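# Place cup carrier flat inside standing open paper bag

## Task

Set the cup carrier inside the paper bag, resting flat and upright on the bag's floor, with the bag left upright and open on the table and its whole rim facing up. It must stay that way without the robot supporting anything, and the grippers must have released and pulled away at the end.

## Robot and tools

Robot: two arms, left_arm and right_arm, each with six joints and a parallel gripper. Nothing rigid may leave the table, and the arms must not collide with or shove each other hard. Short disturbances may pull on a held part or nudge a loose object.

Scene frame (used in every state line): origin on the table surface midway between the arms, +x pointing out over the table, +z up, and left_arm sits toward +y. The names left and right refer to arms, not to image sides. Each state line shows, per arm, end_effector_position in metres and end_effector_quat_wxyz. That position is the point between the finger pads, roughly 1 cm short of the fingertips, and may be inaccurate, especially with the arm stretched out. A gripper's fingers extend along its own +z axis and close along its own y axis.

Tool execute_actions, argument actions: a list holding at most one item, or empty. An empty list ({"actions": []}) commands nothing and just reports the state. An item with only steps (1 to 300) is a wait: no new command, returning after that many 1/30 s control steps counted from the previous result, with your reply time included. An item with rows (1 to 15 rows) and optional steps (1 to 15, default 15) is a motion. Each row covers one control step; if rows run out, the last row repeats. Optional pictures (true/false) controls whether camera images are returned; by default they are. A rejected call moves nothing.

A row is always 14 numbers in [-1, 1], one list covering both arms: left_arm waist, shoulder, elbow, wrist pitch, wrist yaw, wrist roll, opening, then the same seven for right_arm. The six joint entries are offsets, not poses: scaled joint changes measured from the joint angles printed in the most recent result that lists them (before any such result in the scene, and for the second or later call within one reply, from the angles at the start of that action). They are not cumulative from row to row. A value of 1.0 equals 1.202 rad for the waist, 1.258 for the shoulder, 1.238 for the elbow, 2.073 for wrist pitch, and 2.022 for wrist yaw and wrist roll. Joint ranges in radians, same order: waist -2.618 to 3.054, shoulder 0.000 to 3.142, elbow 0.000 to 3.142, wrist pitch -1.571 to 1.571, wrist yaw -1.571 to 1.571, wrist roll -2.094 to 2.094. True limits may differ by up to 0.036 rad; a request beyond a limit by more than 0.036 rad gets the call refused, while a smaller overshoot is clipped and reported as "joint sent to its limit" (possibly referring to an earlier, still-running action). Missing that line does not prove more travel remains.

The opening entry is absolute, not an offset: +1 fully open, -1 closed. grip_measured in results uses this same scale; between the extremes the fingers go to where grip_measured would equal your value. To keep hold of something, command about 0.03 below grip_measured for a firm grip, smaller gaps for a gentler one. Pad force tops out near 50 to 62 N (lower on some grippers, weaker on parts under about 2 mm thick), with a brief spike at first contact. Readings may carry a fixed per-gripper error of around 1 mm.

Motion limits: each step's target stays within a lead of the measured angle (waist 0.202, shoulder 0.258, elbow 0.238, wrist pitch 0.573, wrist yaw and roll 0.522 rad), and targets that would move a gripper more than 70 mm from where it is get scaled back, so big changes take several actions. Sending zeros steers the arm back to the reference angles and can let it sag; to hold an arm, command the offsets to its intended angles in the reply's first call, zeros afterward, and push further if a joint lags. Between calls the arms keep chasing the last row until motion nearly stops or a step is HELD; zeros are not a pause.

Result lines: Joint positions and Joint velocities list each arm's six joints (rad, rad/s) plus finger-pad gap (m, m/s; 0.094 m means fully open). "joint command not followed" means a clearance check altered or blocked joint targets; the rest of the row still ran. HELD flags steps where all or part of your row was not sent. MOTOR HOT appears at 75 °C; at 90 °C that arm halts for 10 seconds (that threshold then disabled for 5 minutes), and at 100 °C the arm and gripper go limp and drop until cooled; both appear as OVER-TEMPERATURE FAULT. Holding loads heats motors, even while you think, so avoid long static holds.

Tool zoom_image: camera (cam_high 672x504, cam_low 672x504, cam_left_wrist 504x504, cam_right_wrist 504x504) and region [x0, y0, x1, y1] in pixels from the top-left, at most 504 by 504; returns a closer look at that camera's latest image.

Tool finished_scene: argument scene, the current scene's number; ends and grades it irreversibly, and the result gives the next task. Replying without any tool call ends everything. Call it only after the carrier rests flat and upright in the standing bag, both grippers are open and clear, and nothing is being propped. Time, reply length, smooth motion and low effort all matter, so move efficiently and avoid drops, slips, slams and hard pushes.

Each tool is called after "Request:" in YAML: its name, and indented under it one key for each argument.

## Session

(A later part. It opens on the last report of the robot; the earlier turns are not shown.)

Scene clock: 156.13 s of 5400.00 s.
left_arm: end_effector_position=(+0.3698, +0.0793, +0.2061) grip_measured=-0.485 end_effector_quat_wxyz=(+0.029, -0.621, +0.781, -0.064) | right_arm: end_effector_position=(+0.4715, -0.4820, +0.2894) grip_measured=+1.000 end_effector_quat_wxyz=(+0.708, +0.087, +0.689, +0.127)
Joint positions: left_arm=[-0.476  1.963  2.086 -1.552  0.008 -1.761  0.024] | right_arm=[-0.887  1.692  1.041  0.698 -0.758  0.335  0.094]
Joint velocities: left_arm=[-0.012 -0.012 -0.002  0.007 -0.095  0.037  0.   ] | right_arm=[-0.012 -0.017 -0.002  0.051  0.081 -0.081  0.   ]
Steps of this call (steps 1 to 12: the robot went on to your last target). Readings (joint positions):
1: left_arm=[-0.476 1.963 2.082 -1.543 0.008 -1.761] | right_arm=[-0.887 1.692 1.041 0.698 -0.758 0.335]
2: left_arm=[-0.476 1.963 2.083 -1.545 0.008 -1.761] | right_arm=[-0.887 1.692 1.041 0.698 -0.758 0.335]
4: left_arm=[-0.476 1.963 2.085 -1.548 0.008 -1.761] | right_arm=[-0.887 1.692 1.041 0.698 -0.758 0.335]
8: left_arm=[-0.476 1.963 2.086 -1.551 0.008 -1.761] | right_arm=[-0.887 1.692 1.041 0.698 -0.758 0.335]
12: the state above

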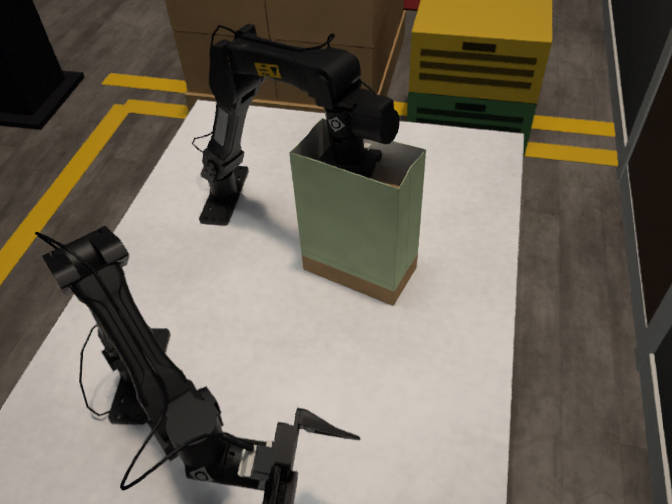

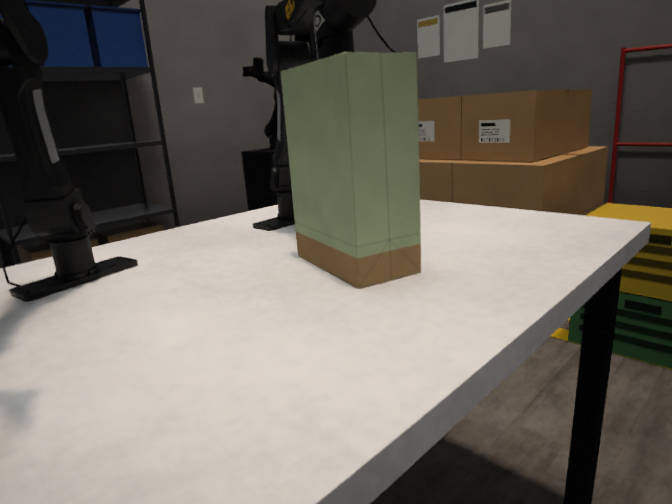

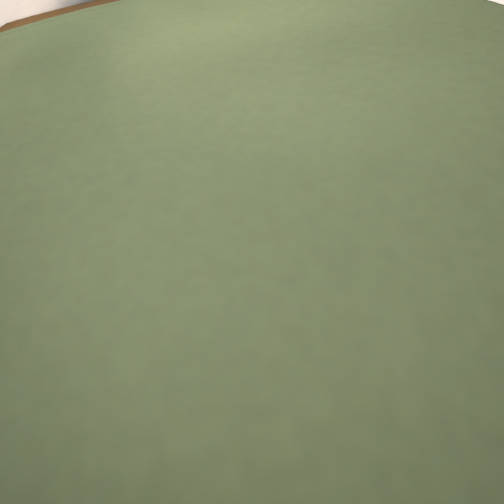

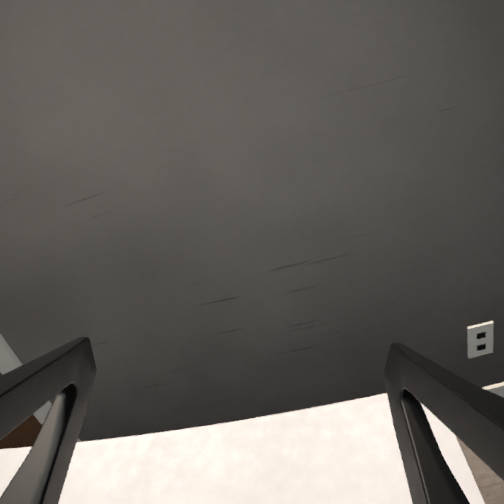

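Request:
execute_actions:
  actions:
    - {"rows":[[0,0,0,0,0,0,-0.44,0,0,0,0,0,0,1],[0,0,0,0,0,0,-0.44,0,0,0,0,0,0,1],[0,0,0,0,0,0,-0.42,0,0,0,0,0,0,1],[0,0,0,0,0,0,-0.42,0,0,0,0,0,0,1],[0,0,0,0,0,0,-0.4,0,0,0,0,0,0,1],[0,0,0,0,0,0,-0.4,0,0,0,0,0,0,1],[0,0,0,0,0,0,-0.38,0,0,0,0,0,0,1],[0,0,0,0,0,0,-0.38,0,0,0,0,0,0,1],[0,0,0,0,0,0,-0.36,0,0,0,0,0,0,1],[0,0,0,0,0,0,-0.3,0,0,0,0,0,0,1],[0,0,0,0,0,0,-0.2,0,0,0,0,0,0,1],[0,0,0,0,0,0,-0.1,0,0,0,0,0,0,1]],"steps":15}

Request:
execute_actions:
  actions:
    - {"rows":[[0,-0.12,0.065,0,0,0,-0.1,0,0,0,0,0,0,1]],"steps":15}

Request:
execute_actions:
  actions:
    - {"rows":[[0,-0.12,0.2,0,0,0,-0.1,0,0,0,0,0,0,1]],"steps":15}

Scene clock: 180.03 s of 5400.00 s.
left_arm: end_effector_position=(+0.3698, +0.0792, +0.2061) grip_measured=-0.103 end_effector_quat_wxyz=(+0.029, -0.621, +0.781, -0.064) | right_arm: end_effector_position=(+0.4715, -0.4820, +0.2894) grip_measured=+1.000 end_effector_quat_wxyz=(+0.708, +0.087, +0.689, +0.127)
Joint positions: left_arm=[-0.476  1.963  2.086 -1.552  0.009 -1.761  0.042] | right_arm=[-0.887  1.692  1.041  0.698 -0.758  0.335  0.094]
Joint velocities: left_arm=[-0.017  0.007 -0.027 -0.051 -0.095 -0.007  0.   ] | right_arm=[ 0.002 -0.012 -0.012 -0.007 -0.007  0.022  0.   ]
Steps of this call (steps 1 to 30: the robot went on to your last target; steps 31 to 90: nothing new was sent; then 20.40 s passed at rest; steps 91 to 105: all 15 steps of this action). Readings (joint positions):
91: left_arm=[-0.476 1.963 2.086 -1.552 0.008 -1.761] | right_arm=[-0.887 1.692 1.041 0.698 -0.758 0.335]
92: left_arm=[-0.476 1.963 2.086 -1.552 0.008 -1.761] | right_arm=[-0.887 1.692 1.041 0.698 -0.758 0.335]
94: left_arm=[-0.476 1.963 2.086 -1.552 0.008 -1.761] | right_arm=[-0.887 1.692 1.041 0.698 -0.758 0.335]
98: left_arm=[-0.476 1.963 2.086 -1.552 0.008 -1.761] | right_arm=[-0.887 1.692 1.041 0.698 -0.758 0.335]
105: the state above

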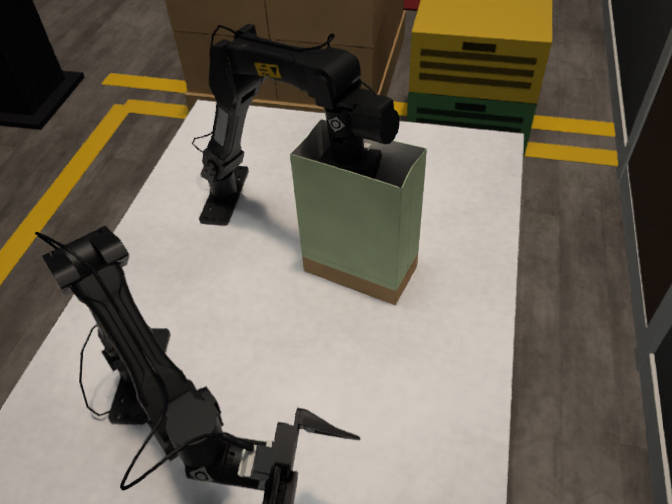

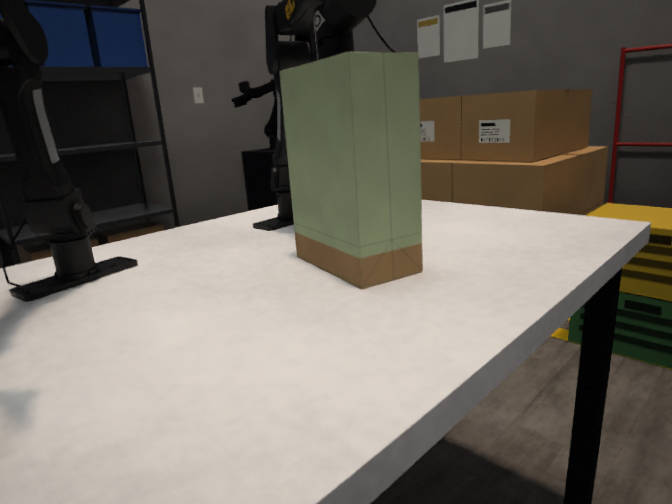

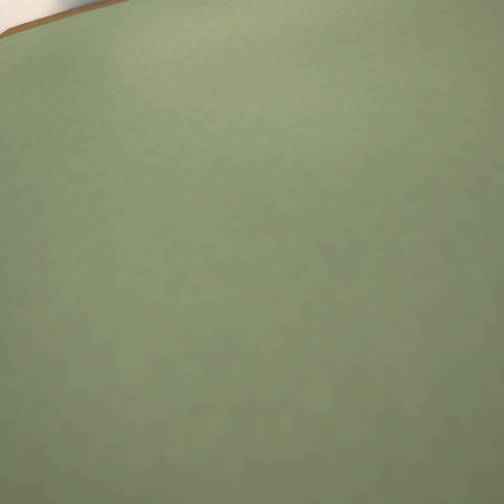

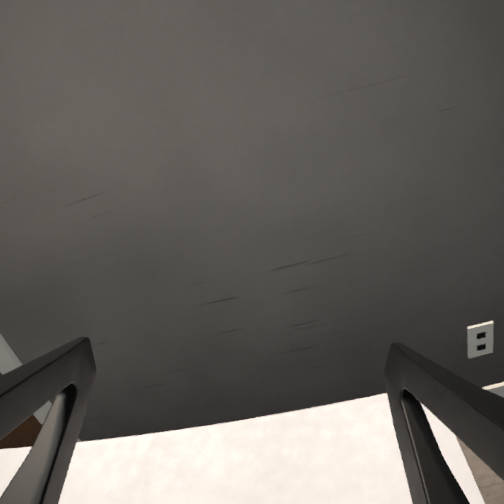

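Scene clock: 180.53 s of 5400.00 s.
left_arm: end_effector_position=(+0.3598, +0.0832, +0.2842) grip_measured=-0.102 end_effector_quat_wxyz=(+0.081, -0.611, +0.770, -0.166) | right_arm: end_effector_position=(+0.4715, -0.4820, +0.2894) grip_measured=+1.000 end_effector_quat_wxyz=(+0.708, +0.087, +0.689, +0.127)
Joint positions: left_arm=[-0.476  1.805  2.155 -1.55   0.011 -1.761  0.042] | right_arm=[-0.887  1.692  1.041  0.698 -0.758  0.335  0.094]
Joint velocities: left_arm=[-0.007  0.09  -0.002  0.007  0.066 -0.095 -0.001] | right_arm=[-0.007  0.007  0.007 -0.007  0.066 -0.022  0.   ]
Steps of this call (steps 1 to 15: all 15 steps of this action). Readings (joint positions):
1: left_arm=[-0.476 1.954 2.087 -1.551 0.009 -1.761] | right_arm=[-0.887 1.692 1.041 0.698 -0.758 0.335]
2: left_arm=[-0.476 1.942 2.087 -1.550 0.010 -1.761] | right_arm=[-0.887 1.692 1.041 0.698 -0.758 0.335]
4: left_arm=[-0.476 1.898 2.102 -1.550 0.011 -1.761] | right_arm=[-0.887 1.692 1.041 0.698 -0.758 0.335]
8: left_arm=[-0.476 1.813 2.145 -1.550 0.011 -1.761] | right_arm=[-0.887 1.692 1.041 0.698 -0.758 0.335]
15: the state above

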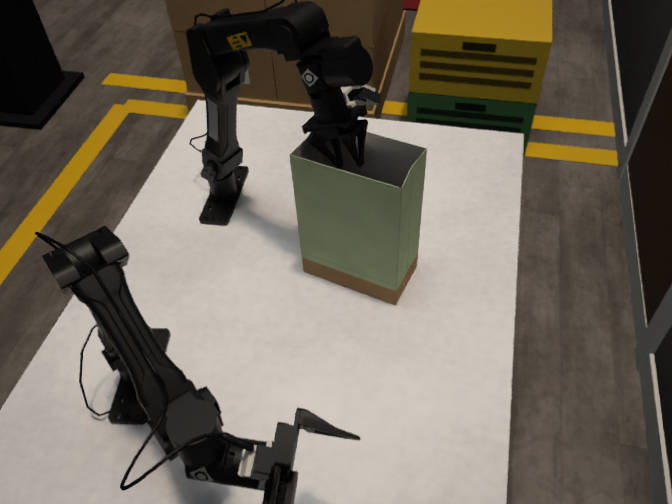

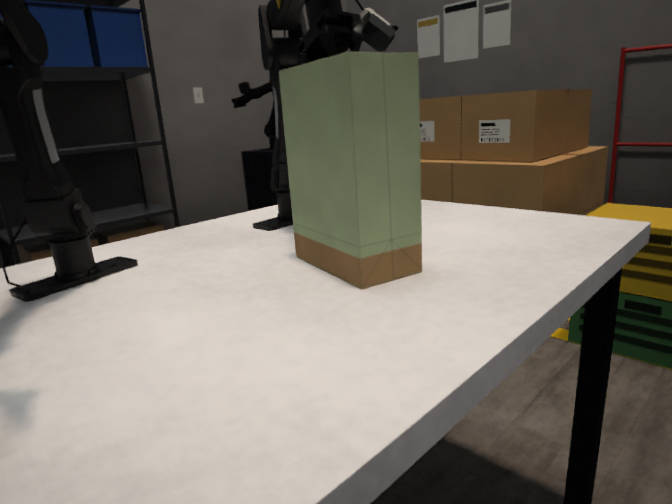

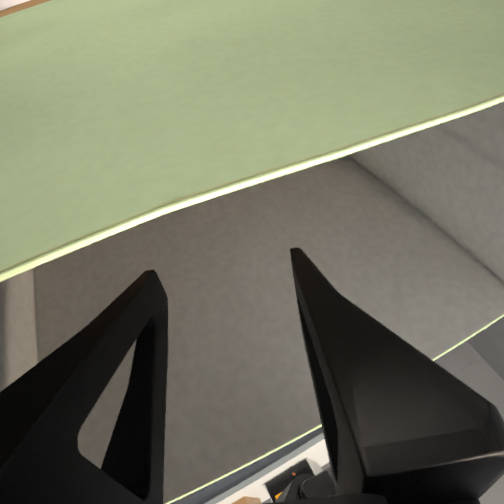

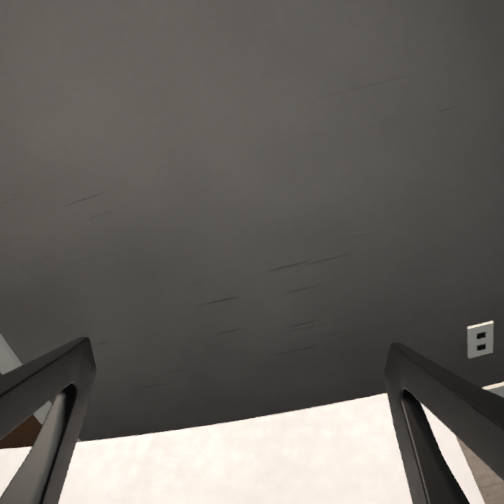

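Scene clock: 181.03 s of 5400.00 s.
left_arm: end_effector_position=(+0.3276, +0.0969, +0.4233) grip_measured=-0.102 end_effector_quat_wxyz=(+0.175, -0.571, +0.722, -0.348) | right_arm: end_effector_position=(+0.4715, -0.4820, +0.2894) grip_measured=+1.000 end_effector_quat_wxyz=(+0.708, +0.087, +0.689, +0.127)
Joint positions: left_arm=[-0.476  1.624  2.397 -1.543  0.013 -1.761  0.042] | right_arm=[-0.887  1.692  1.041  0.698 -0.758  0.335  0.094]
Joint velocities: left_arm=[ 0.007  0.149 -0.002 -0.022  0.066 -0.037  0.   ] | right_arm=[ 0.007 -0.002  0.012  0.037 -0.022  0.037  0.   ]
Steps of this call (steps 1 to 15: all 15 steps of this action). Readings (joint positions):
1: left_arm=[-0.476 1.805 2.168 -1.555 0.012 -1.761] | right_arm=[-0.887 1.692 1.041 0.698 -0.758 0.335]
2: left_arm=[-0.476 1.806 2.189 -1.555 0.012 -1.761] | right_arm=[-0.887 1.692 1.041 0.698 -0.758 0.335]
4: left_arm=[-0.476 1.787 2.245 -1.553 0.013 -1.761] | right_arm=[-0.887 1.692 1.041 0.698 -0.758 0.335]
8: left_arm=[-0.476 1.705 2.348 -1.546 0.013 -1.761] | right_arm=[-0.887 1.692 1.041 0.698 -0.758 0.335]
15: the state above

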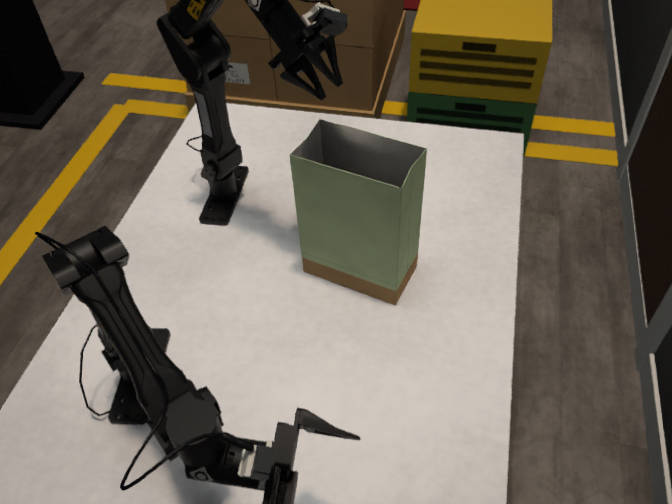

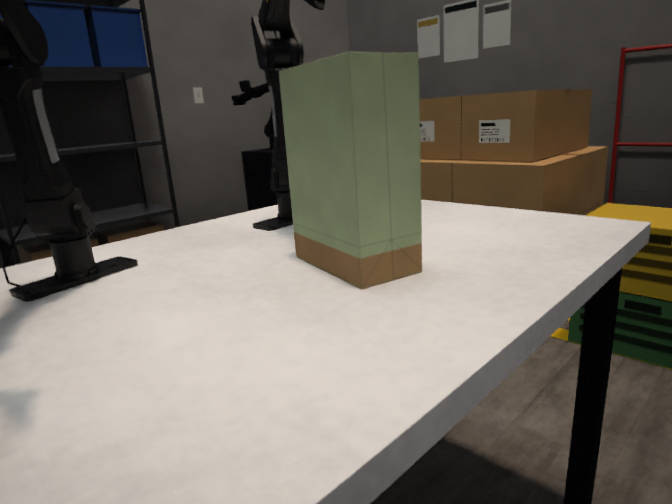

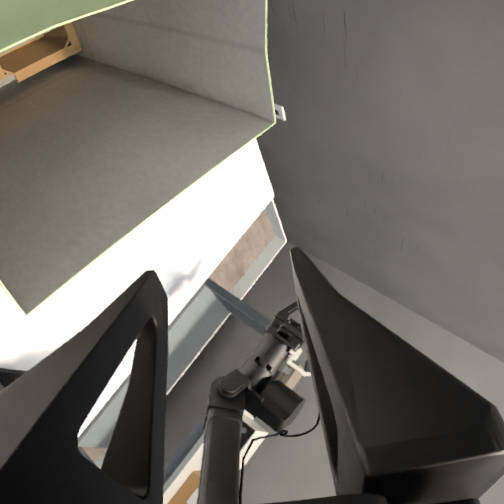

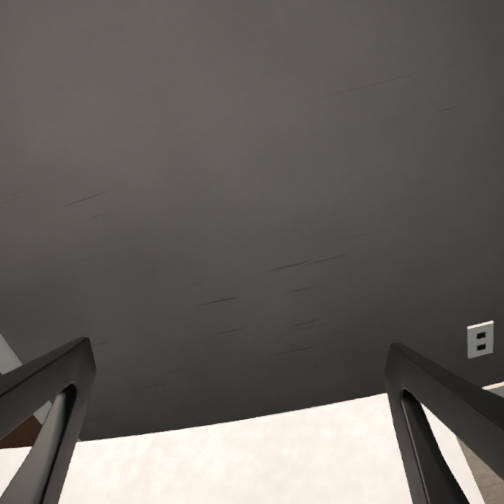

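Request:
execute_actions:
  actions:
    - {"rows":[[0,-0.05,-0.1,0,0,0.87,0,0,0,0,0,0,0,1]],"steps":15}
  pictures: false

Request:
execute_actions:
  actions:
    - {"rows":[[0,-0.03,-0.06,0,0,0.3,0,0,0,0,0,0,0,1]],"steps":15}

Request:
zoom_image:
  camera: "cam_high"
  region: [270,90,450,210]

Scene clock: 186.87 s of 5400.00 s.
left_arm: end_effector_position=(+0.3173, +0.1014, +0.4054) grip_measured=-0.002 end_effector_quat_wxyz=(+0.335, +0.040, +0.931, -0.139) | right_arm: end_effector_position=(+0.4715, -0.4820, +0.2894) grip_measured=+1.000 end_effector_quat_wxyz=(+0.708, +0.087, +0.689, +0.127)
Joint positions: left_arm=[-0.476  1.575  2.291 -1.545  0.013 -0.336  0.047] | right_arm=[-0.887  1.692  1.041  0.698 -0.758  0.335  0.094]
Joint velocities: left_arm=[ 0.002 -0.007 -0.002  0.022 -0.022  2.19  -0.   ] | right_arm=[ 0.022 -0.012 -0.002  0.022 -0.051 -0.051  0.   ]
Steps of this call (steps 1 to 30: the robot went on to your last target; steps 31 to 90: nothing new was sent; then 2.33 s passed at rest; steps 91 to 105: all 15 steps of this action). Readings (joint positions):
91: left_arm=[-0.476 1.643 2.373 -1.534 0.013 -1.684] | right_arm=[-0.887 1.692 1.041 0.698 -0.758 0.335]
92: left_arm=[-0.476 1.623 2.335 -1.529 0.013 -1.585] | right_arm=[-0.887 1.692 1.041 0.698 -0.758 0.335]
94: left_arm=[-0.476 1.597 2.297 -1.542 0.013 -1.392] | right_arm=[-0.887 1.692 1.041 0.698 -0.758 0.335]
98: left_arm=[-0.476 1.578 2.291 -1.545 0.013 -1.003] | right_arm=[-0.887 1.692 1.041 0.698 -0.758 0.335]
105: the state above

Scene clock: 187.37 s of 5400.00 s.
left_arm: end_effector_position=(+0.3135, +0.1031, +0.3921) grip_measured=-0.002 end_effector_quat_wxyz=(+0.341, +0.305, +0.889, -0.036) | right_arm: end_effector_position=(+0.4715, -0.4820, +0.2894) grip_measured=+1.000 end_effector_quat_wxyz=(+0.708, +0.087, +0.689, +0.127)
Joint positions: left_arm=[-0.476  1.557  2.231 -1.545  0.013  0.241  0.047] | right_arm=[-0.887  1.692  1.041  0.698 -0.758  0.335  0.094]
Joint velocities: left_arm=[-0.002  0.017 -0.002  0.007  0.007  0.198  0.   ] | right_arm=[ 0.002 -0.007  0.007  0.007  0.007 -0.007  0.   ]
Steps of this call (steps 1 to 15: all 15 steps of this action). Readings (joint positions):
1: left_arm=[-0.476 1.571 2.280 -1.540 0.013 -0.243] | right_arm=[-0.887 1.692 1.041 0.698 -0.758 0.335]
2: left_arm=[-0.476 1.564 2.262 -1.539 0.013 -0.145] | right_arm=[-0.887 1.692 1.041 0.698 -0.758 0.335]
4: left_arm=[-0.476 1.557 2.241 -1.545 0.013 0.002] | right_arm=[-0.887 1.692 1.041 0.698 -0.758 0.335]
8: left_arm=[-0.476 1.557 2.231 -1.545 0.013 0.156] | right_arm=[-0.887 1.692 1.041 0.698 -0.758 0.335]
15: the state above

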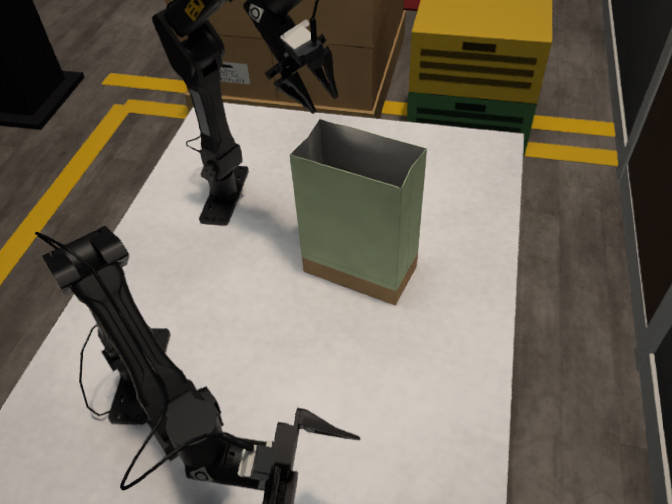

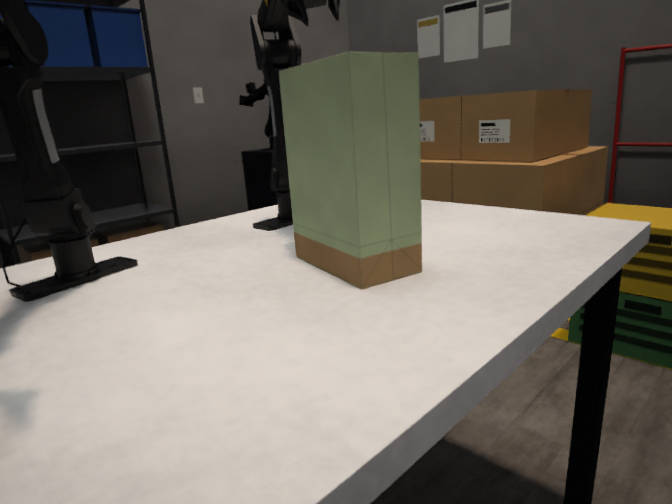

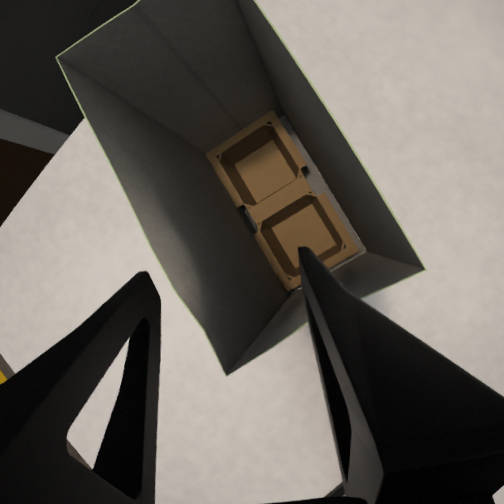

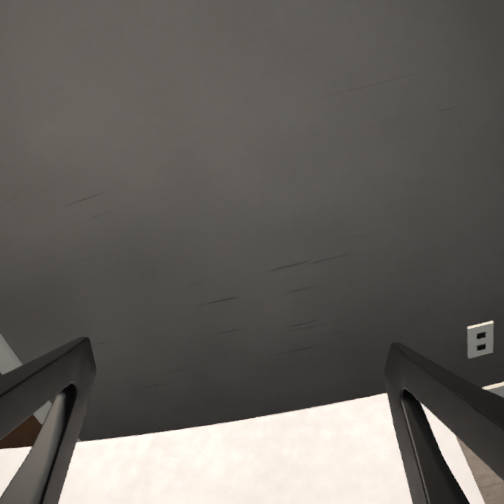

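Region (270, 90, 450, 210) of cam_high's 672x504 image, scaled by 2.800, with more detail than that image has.

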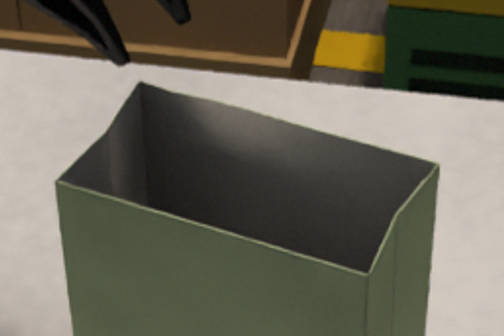

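Flat, upright, rim intact. Retreat.

Request:
execute_actions:
  actions:
    - {"rows":[[0,-0.3,-0.15,0,0,0,0,0,0,0,0,0,0,1]],"steps":15}
  pictures: false

Request:
execute_actions:
  actions:
    - {"rows":[[0.7,-0.15,-0.08,0,0,0,0,0,0,0,0,0,0,1]],"steps":15}
  pictures: false

Request:
execute_actions:
  actions:
    - {"steps":20}

Scene clock: 196.53 s of 5400.00 s.
left_arm: end_effector_position=(+0.2087, +0.1494, +0.4394) grip_measured=-0.002 end_effector_quat_wxyz=(+0.445, +0.297, +0.844, -0.042) | right_arm: end_effector_position=(+0.4715, -0.4820, +0.2894) grip_measured=+1.000 end_effector_quat_wxyz=(+0.708, +0.087, +0.689, +0.127)
Joint positions: left_arm=[-0.476  1.15   2.05  -1.545  0.013  0.255  0.047] | right_arm=[-0.887  1.692  1.041  0.698 -0.758  0.335  0.094]
Joint velocities: left_arm=[-0.002  0.3   -0.007 -0.051 -0.066 -0.007 -0.002] | right_arm=[ 0.012 -0.002 -0.007  0.007 -0.066 -0.007  0.   ]
Steps of this call (steps 1 to 30: the robot went on to your last target; steps 31 to 90: nothing new was sent; then 5.67 s passed at rest; steps 91 to 105: all 15 steps of this action). Readings (joint positions):
91: left_arm=[-0.476 1.527 2.190 -1.521 0.013 0.261] | right_arm=[-0.887 1.692 1.041 0.698 -0.758 0.335]
92: left_arm=[-0.476 1.482 2.125 -1.512 0.013 0.259] | right_arm=[-0.887 1.692 1.041 0.698 -0.758 0.335]
94: left_arm=[-0.476 1.390 2.062 -1.537 0.013 0.259] | right_arm=[-0.887 1.692 1.041 0.698 -0.758 0.335]
98: left_arm=[-0.476 1.205 2.050 -1.541 0.013 0.256] | right_arm=[-0.887 1.692 1.041 0.698 -0.758 0.335]
105: the state above

Scene clock: 197.03 s of 5400.00 s.
left_arm: end_effector_position=(+0.1598, +0.3031, +0.4422) grip_measured=-0.002 end_effector_quat_wxyz=(+0.463, -0.068, +0.869, +0.159) | right_arm: end_effector_position=(+0.4715, -0.4820, +0.2894) grip_measured=+1.000 end_effector_quat_wxyz=(+0.708, +0.087, +0.689, +0.127)
Joint positions: left_arm=[ 0.355  0.951  1.947 -1.544  0.006  0.256  0.047] | right_arm=[-0.887  1.692  1.041  0.698 -0.758  0.335  0.094]
Joint velocities: left_arm=[ 0.051  0.076  0.007  0.095  0.007 -0.051 -0.001] | right_arm=[ 0.017  0.002 -0.017 -0.051 -0.051 -0.007  0.   ]
Steps of this call (steps 1 to 15: all 15 steps of this action). Readings (joint positions):
1: left_arm=[-0.434 1.137 2.026 -1.529 0.030 0.256] | right_arm=[-0.887 1.692 1.041 0.698 -0.758 0.335]
2: left_arm=[-0.357 1.111 1.984 -1.520 0.027 0.256] | right_arm=[-0.887 1.692 1.041 0.698 -0.758 0.335]
4: left_arm=[-0.204 1.051 1.947 -1.538 0.017 0.256] | right_arm=[-0.887 1.692 1.041 0.698 -0.758 0.335]
8: left_arm=[0.098 0.955 1.947 -1.543 0.009 0.256] | right_arm=[-0.887 1.692 1.041 0.698 -0.758 0.335]
15: the state above

Scene clock: 197.70 s of 5400.00 s.
left_arm: end_effector_position=(+0.1607, +0.3038, +0.4417) grip_measured=-0.002 end_effector_quat_wxyz=(+0.461, -0.069, +0.870, +0.159) | right_arm: end_effector_position=(+0.4715, -0.4820, +0.2894) grip_measured=+1.000 end_effector_quat_wxyz=(+0.708, +0.087, +0.689, +0.127)
Joint positions: left_arm=[ 0.357  0.954  1.947 -1.544  0.006  0.256  0.047] | right_arm=[-0.887  1.692  1.041  0.698 -0.758  0.335  0.094]
Joint velocities: left_arm=[-0.002 -0.002  0.022 -0.007 -0.037  0.037 -0.002] | right_arm=[-0.002 -0.012  0.007  0.081 -0.081 -0.095  0.   ]
Steps of this call (steps 1 to 15: the robot went on to your last target; steps 16 to 20: nothing new was sent). Readings (joint positions):
1: left_arm=[0.357 0.953 1.947 -1.544 0.006 0.256] | right_arm=[-0.887 1.692 1.041 0.698 -0.758 0.335]
2: left_arm=[0.357 0.954 1.947 -1.544 0.006 0.256] | right_arm=[-0.887 1.692 1.041 0.698 -0.758 0.335]
4: left_arm=[0.357 0.954 1.947 -1.544 0.006 0.256] | right_arm=[-0.887 1.692 1.041 0.698 -0.758 0.335]
8: left_arm=[0.357 0.954 1.947 -1.544 0.006 0.256] | right_arm=[-0.887 1.692 1.041 0.698 -0.758 0.335]
20: the state above
All arms were judged still, so your last target was given up. Only a new action makes them travel on or press farther. Fingers that are still opening or closing keep moving.

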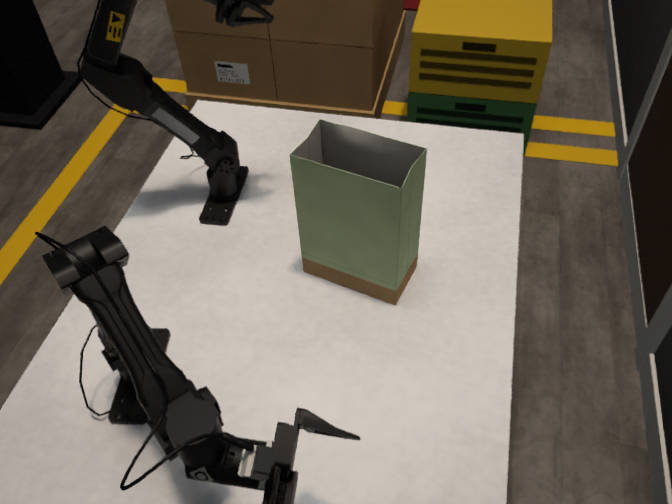

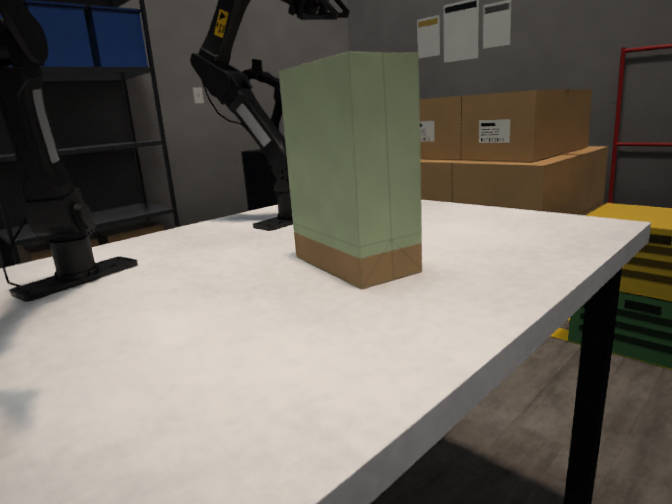

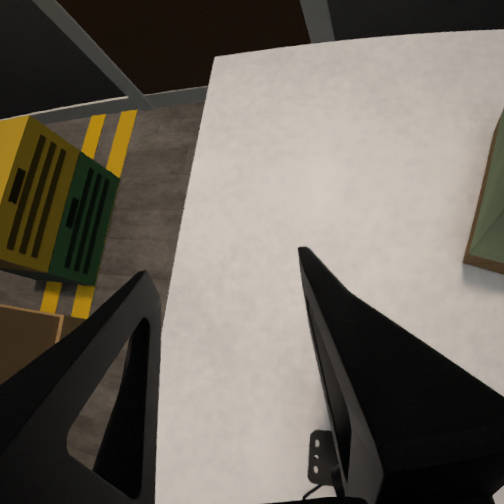

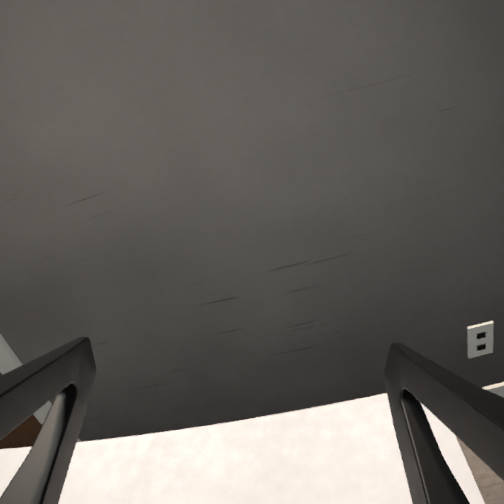

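Request:
finished_scene:
  scene: 2

The scene is finished: the task was done.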